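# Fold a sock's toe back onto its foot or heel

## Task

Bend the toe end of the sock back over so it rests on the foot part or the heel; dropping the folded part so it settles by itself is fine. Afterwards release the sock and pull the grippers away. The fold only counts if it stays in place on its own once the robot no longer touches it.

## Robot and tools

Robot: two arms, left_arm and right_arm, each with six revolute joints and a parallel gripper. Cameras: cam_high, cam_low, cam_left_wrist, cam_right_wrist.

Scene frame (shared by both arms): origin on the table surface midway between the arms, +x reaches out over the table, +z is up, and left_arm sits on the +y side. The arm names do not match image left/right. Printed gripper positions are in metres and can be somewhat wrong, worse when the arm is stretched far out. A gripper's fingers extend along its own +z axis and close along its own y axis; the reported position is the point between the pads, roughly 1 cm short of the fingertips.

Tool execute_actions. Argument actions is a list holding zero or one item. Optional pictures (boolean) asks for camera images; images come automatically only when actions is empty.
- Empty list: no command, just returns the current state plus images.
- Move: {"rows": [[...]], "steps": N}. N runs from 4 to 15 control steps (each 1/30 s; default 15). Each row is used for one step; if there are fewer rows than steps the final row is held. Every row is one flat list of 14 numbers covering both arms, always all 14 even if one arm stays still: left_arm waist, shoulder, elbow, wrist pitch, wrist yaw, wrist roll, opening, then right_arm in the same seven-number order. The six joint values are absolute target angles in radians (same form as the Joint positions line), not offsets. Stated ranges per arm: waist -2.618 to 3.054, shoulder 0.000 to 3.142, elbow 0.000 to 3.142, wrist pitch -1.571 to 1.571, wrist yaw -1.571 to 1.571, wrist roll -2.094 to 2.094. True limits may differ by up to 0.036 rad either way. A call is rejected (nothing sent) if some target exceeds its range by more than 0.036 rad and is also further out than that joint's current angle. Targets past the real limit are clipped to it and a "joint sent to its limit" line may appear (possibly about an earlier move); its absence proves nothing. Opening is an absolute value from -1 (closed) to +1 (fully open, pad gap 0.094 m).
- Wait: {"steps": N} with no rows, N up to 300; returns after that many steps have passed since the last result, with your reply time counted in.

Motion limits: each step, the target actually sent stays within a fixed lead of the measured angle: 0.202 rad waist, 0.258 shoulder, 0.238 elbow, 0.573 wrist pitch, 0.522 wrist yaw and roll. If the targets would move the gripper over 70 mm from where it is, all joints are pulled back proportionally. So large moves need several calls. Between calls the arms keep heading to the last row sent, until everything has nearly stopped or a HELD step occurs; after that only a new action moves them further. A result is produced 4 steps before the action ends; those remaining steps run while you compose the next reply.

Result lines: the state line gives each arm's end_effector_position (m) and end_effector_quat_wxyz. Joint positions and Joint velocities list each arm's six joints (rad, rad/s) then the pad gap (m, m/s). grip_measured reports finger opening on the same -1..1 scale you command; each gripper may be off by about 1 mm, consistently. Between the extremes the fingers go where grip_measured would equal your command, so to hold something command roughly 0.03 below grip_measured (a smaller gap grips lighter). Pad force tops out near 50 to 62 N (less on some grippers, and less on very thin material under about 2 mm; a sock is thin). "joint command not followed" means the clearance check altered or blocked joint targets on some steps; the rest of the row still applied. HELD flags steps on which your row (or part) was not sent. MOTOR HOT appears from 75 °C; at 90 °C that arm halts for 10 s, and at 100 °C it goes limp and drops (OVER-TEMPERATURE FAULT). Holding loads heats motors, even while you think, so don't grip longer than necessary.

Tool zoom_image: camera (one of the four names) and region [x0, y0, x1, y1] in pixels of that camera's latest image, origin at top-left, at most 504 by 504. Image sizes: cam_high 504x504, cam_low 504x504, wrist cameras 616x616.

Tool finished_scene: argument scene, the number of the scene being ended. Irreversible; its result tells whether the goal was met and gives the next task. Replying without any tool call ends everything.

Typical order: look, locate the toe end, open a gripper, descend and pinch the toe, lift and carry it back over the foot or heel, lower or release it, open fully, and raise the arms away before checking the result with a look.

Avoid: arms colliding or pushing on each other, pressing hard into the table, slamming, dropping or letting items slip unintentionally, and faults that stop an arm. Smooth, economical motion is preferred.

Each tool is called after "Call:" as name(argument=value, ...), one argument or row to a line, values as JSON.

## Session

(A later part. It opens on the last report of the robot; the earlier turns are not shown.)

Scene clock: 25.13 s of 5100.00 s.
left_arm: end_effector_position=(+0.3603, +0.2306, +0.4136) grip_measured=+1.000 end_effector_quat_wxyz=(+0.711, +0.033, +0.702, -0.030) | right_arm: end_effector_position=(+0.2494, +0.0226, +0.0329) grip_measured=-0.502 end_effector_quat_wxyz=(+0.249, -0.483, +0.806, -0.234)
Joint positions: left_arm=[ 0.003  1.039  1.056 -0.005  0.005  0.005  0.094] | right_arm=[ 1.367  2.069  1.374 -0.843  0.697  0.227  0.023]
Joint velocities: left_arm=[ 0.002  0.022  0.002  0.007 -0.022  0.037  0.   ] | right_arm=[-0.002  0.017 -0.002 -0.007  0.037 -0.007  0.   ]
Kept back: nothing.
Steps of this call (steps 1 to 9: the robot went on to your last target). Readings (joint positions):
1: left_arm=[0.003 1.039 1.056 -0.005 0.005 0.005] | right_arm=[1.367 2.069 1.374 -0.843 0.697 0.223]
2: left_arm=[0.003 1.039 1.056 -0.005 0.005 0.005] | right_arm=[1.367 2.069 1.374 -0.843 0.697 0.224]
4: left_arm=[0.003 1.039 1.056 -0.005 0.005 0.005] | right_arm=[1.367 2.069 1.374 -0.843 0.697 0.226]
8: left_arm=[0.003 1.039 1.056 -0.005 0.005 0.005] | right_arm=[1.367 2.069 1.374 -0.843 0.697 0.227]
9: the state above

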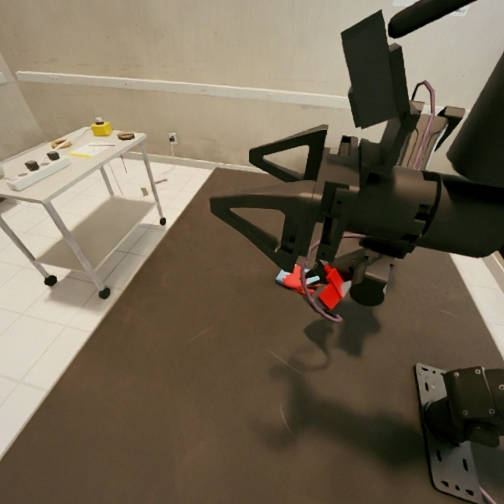

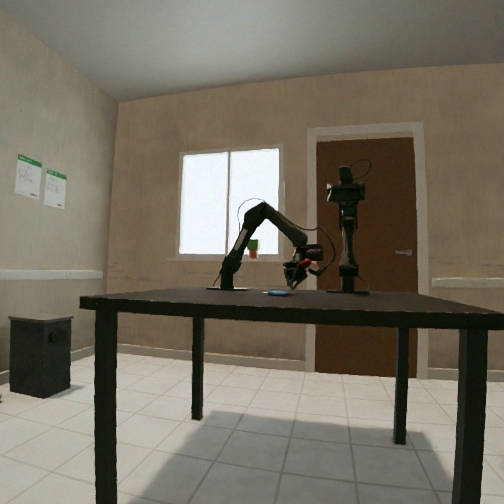

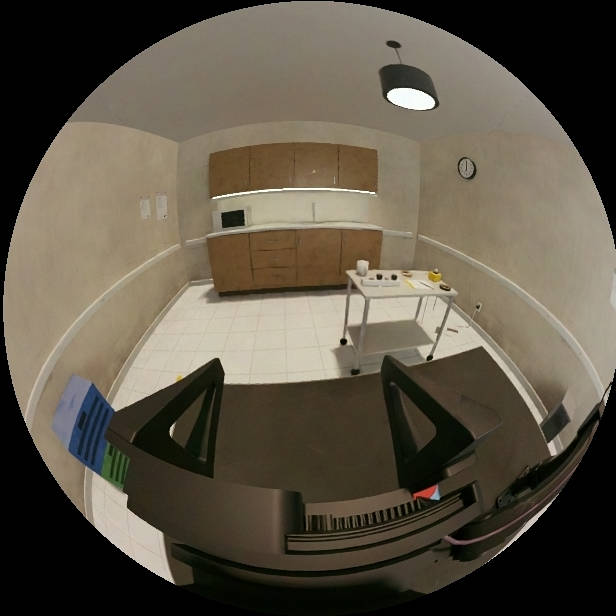

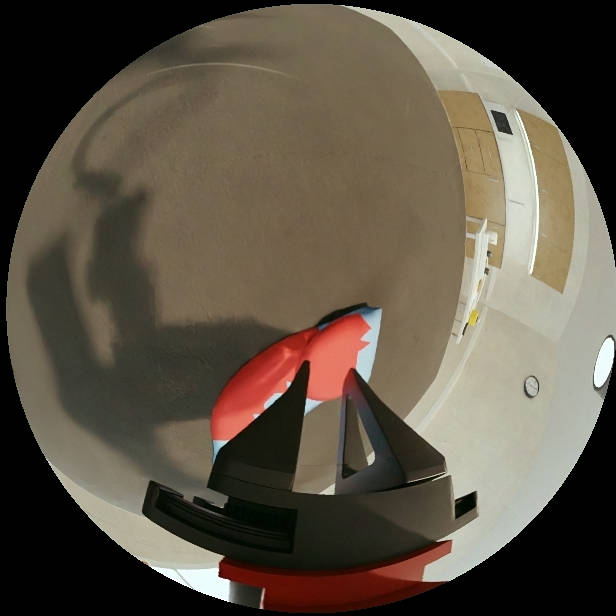

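Call:
execute_actions(
  actions=[
    {"rows":[[0.003,1.039,1.056,-0.005,0.005,0.005,1,1.366,2.02,1.37,-0.83,0.712,0.245,-0.5],[0.003,1.039,1.056,-0.005,0.005,0.005,1,1.366,2.0,1.375,-0.83,0.712,0.245,-0.5],[0.003,1.039,1.056,-0.005,0.005,0.005,1,1.366,1.97,1.38,-0.83,0.712,0.245,-0.5],[0.003,1.039,1.056,-0.005,0.005,0.005,1,1.366,1.94,1.38,-0.83,0.712,0.245,-0.5],[0.003,1.039,1.056,-0.005,0.005,0.005,1,1.366,1.90,1.38,-0.83,0.712,0.245,-0.5],[0.003,1.039,1.056,-0.005,0.005,0.005,1,1.366,1.86,1.38,-0.83,0.712,0.245,-0.5],[0.003,1.039,1.056,-0.005,0.005,0.005,1,1.366,1.82,1.38,-0.83,0.712,0.245,-0.5],[0.003,1.039,1.056,-0.005,0.005,0.005,1,1.366,1.78,1.38,-0.83,0.712,0.245,-0.5],[0.003,1.039,1.056,-0.005,0.005,0.005,1,1.366,1.74,1.37,-0.83,0.70,0.245,-0.5],[0.003,1.039,1.056,-0.005,0.005,0.005,1,1.36,1.70,1.36,-0.83,0.69,0.24,-0.5],[0.003,1.039,1.056,-0.005,0.005,0.005,1,1.34,1.66,1.35,-0.83,0.67,0.23,-0.5],[0.003,1.039,1.056,-0.005,0.005,0.005,1,1.31,1.62,1.34,-0.83,0.65,0.22,-0.5],[0.003,1.039,1.056,-0.005,0.005,0.005,1,1.28,1.58,1.33,-0.83,0.62,0.21,-0.5],[0.003,1.039,1.056,-0.005,0.005,0.005,1,1.24,1.54,1.32,-0.83,0.59,0.20,-0.5],[0.003,1.039,1.056,-0.005,0.005,0.005,1,1.20,1.50,1.30,-0.83,0.56,0.19,-0.5]],"steps":15},
  ],
)

Call:
execute_actions(
  actions=[
    {"rows":[[0.003,1.039,1.056,-0.005,0.005,0.005,1,1.15,1.47,1.29,-0.83,0.52,0.18,-0.5],[0.003,1.039,1.056,-0.005,0.005,0.005,1,1.09,1.44,1.27,-0.83,0.48,0.17,-0.5],[0.003,1.039,1.056,-0.005,0.005,0.005,1,1.03,1.41,1.25,-0.83,0.44,0.16,-0.5],[0.003,1.039,1.056,-0.005,0.005,0.005,1,0.97,1.38,1.24,-0.83,0.40,0.15,-0.5],[0.003,1.039,1.056,-0.005,0.005,0.005,1,0.91,1.35,1.22,-0.83,0.36,0.14,-0.5],[0.003,1.039,1.056,-0.005,0.005,0.005,1,0.85,1.32,1.21,-0.83,0.32,0.13,-0.5],[0.003,1.039,1.056,-0.005,0.005,0.005,1,0.79,1.29,1.19,-0.83,0.28,0.12,-0.5],[0.003,1.039,1.056,-0.005,0.005,0.005,1,0.73,1.27,1.18,-0.83,0.24,0.11,-0.5],[0.003,1.039,1.056,-0.005,0.005,0.005,1,0.67,1.25,1.17,-0.83,0.21,0.10,-0.5],[0.003,1.039,1.056,-0.005,0.005,0.005,1,0.61,1.23,1.16,-0.83,0.18,0.10,-0.5],[0.003,1.039,1.056,-0.005,0.005,0.005,1,0.55,1.21,1.15,-0.83,0.15,0.10,-0.5],[0.003,1.039,1.056,-0.005,0.005,0.005,1,0.50,1.20,1.15,-0.83,0.13,0.10,-0.5],[0.003,1.039,1.056,-0.005,0.005,0.005,1,0.45,1.19,1.15,-0.83,0.11,0.10,-0.5],[0.003,1.039,1.056,-0.005,0.005,0.005,1,0.41,1.18,1.15,-0.83,0.10,0.10,-0.5],[0.003,1.039,1.056,-0.005,0.005,0.005,1,0.38,1.18,1.15,-0.83,0.10,0.10,-0.5]],"steps":15},
  ],
  pictures=true,
)

Scene clock: 26.30 s of 5100.00 s.
left_arm: end_effector_position=(+0.3603, +0.2306, +0.4136) grip_measured=+1.000 end_effector_quat_wxyz=(+0.711, +0.033, +0.702, -0.030) | right_arm: end_effector_position=(+0.2508, +0.0328, +0.1403) grip_measured=-0.502 end_effector_quat_wxyz=(+0.342, -0.434, +0.824, -0.128)
Joint positions: left_arm=[ 0.003  1.039  1.056 -0.005  0.005  0.005  0.094] | right_arm=[ 1.365  1.773  1.374 -0.84   0.683  0.229  0.023]
Joint velocities: left_arm=[ 0.007  0.022 -0.002 -0.037 -0.007  0.081  0.   ] | right_arm=[-0.051 -1.414  0.017  0.081 -0.242  0.022  0.   ]
Steps of this call (steps 1 to 15: the robot went on to your last target; steps 16 to 24: nothing new was sent; steps 25 to 35: the first 11 steps of this action). Readings (joint positions):
25: left_arm=[0.003 1.039 1.056 -0.005 0.005 0.005] | right_arm=[1.367 2.068 1.374 -0.843 0.697 0.229]
26: left_arm=[0.003 1.039 1.056 -0.005 0.005 0.005] | right_arm=[1.367 2.065 1.374 -0.843 0.696 0.229]
28: left_arm=[0.003 1.039 1.056 -0.005 0.005 0.005] | right_arm=[1.367 2.044 1.374 -0.843 0.694 0.229]
32: left_arm=[0.003 1.039 1.056 -0.005 0.005 0.005] | right_arm=[1.367 1.917 1.374 -0.843 0.690 0.229]
35: the state above

Scene clock: 26.80 s of 5100.00 s.
left_arm: end_effector_position=(+0.3603, +0.2306, +0.4136) grip_measured=+1.000 end_effector_quat_wxyz=(+0.711, +0.033, +0.702, -0.030) | right_arm: end_effector_position=(+0.3509, -0.1669, +0.2102) grip_measured=-0.502 end_effector_quat_wxyz=(+0.337, -0.176, +0.925, -0.019)
Joint positions: left_arm=[ 0.003  1.039  1.056 -0.005  0.005  0.005  0.094] | right_arm=[ 0.651  1.281  1.172 -0.83   0.292  0.131  0.023]
Joint velocities: left_arm=[-0.007  0.002  0.007 -0.007 -0.037 -0.066  0.   ] | right_arm=[-1.658 -0.584 -0.295  0.007 -0.96  -0.095 -0.001]
Steps of this call (steps 1 to 4: the last 4 steps of your previous action; steps 5 to 15: the first 11 steps of this action). Readings (joint positions):
5: left_arm=[0.003 1.039 1.056 -0.005 0.005 0.005] | right_arm=[1.248 1.544 1.337 -0.827 0.603 0.209]
6: left_arm=[0.003 1.039 1.056 -0.005 0.005 0.005] | right_arm=[1.198 1.508 1.322 -0.825 0.579 0.202]
8: left_arm=[0.003 1.039 1.056 -0.005 0.005 0.005] | right_arm=[1.079 1.445 1.288 -0.824 0.523 0.187]
12: left_arm=[0.003 1.039 1.056 -0.005 0.005 0.005] | right_arm=[0.829 1.346 1.213 -0.825 0.394 0.154]
15: the state above

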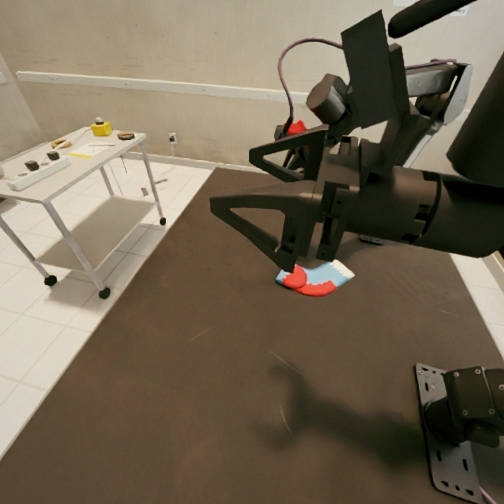

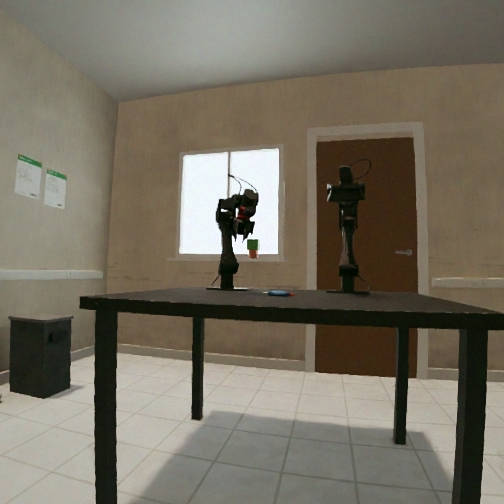

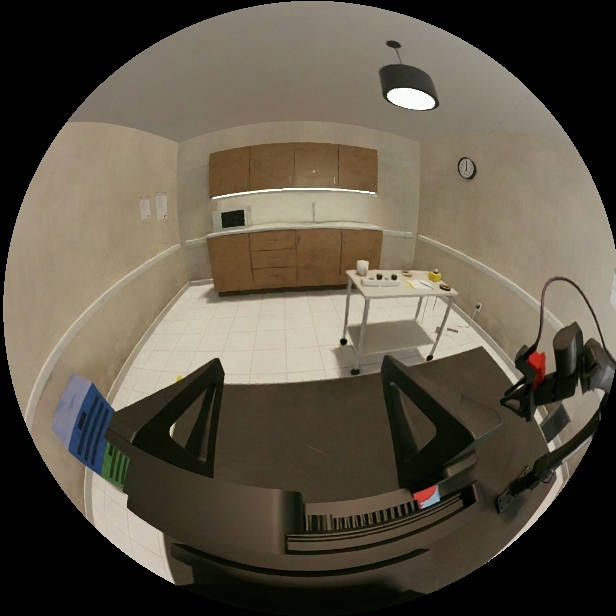

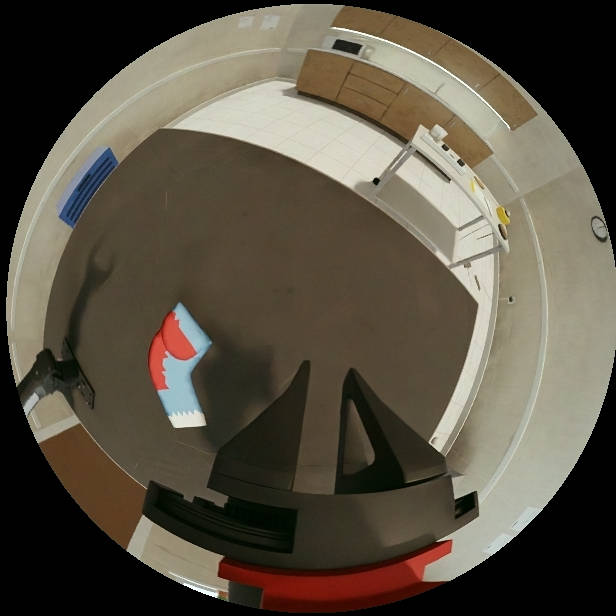

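Call:
zoom_image(
  camera="cam_right_wrist",
  region=[120, 280, 260, 440],
)

Call:
execute_actions(
  actions=[
    {"steps":20},
  ],
)

Region (120, 280, 260, 440) of cam_right_wrist's 616x616 image, scaled by 3.150, with more detail than that image has; it fills the left 441 columns of this view, and the rest is white.

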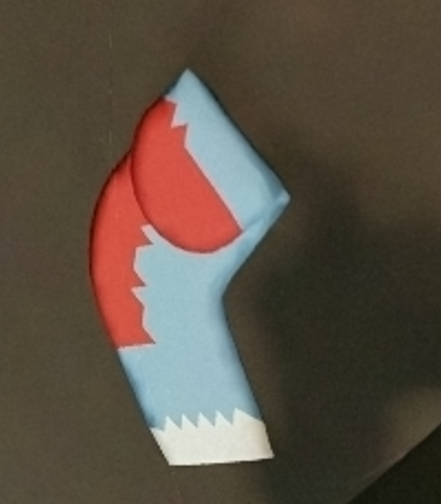

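Scene clock: 27.47 s of 5100.00 s.
left_arm: end_effector_position=(+0.3603, +0.2306, +0.4136) grip_measured=+1.000 end_effector_quat_wxyz=(+0.711, +0.033, +0.702, -0.030) | right_arm: end_effector_position=(+0.3623, -0.2265, +0.2232) grip_measured=-0.502 end_effector_quat_wxyz=(+0.341, -0.087, +0.936, +0.024)
Joint positions: left_arm=[ 0.003  1.039  1.056 -0.005  0.005  0.005  0.094] | right_arm=[ 0.379  1.2    1.157 -0.836  0.107  0.108  0.023]
Joint velocities: left_arm=[0.007 0.007 0.022 0.022 0.007 0.037 0.   ] | right_arm=[ 0.007 -0.002 -0.002  0.007 -0.081 -0.081  0.001]
Kept back: nothing.
Steps of this call (steps 1 to 4: the last 4 steps of your previous action; steps 5 to 20: the robot went on to your last target). Readings (joint positions):
1: left_arm=[0.003 1.039 1.056 -0.005 0.005 0.005] | right_arm=[0.593 1.262 1.164 -0.832 0.262 0.126]
2: left_arm=[0.003 1.039 1.056 -0.005 0.005 0.005] | right_arm=[0.538 1.245 1.159 -0.834 0.234 0.122]
4: left_arm=[0.003 1.039 1.056 -0.005 0.005 0.005] | right_arm=[0.443 1.220 1.157 -0.836 0.191 0.117]
8: left_arm=[0.003 1.039 1.056 -0.005 0.005 0.005] | right_arm=[0.379 1.200 1.157 -0.836 0.152 0.113]
20: the state above

The fold is flat and the arm is clear.

Call:
finished_scene(
  scene=2,
)

The scene is finished: the task was done.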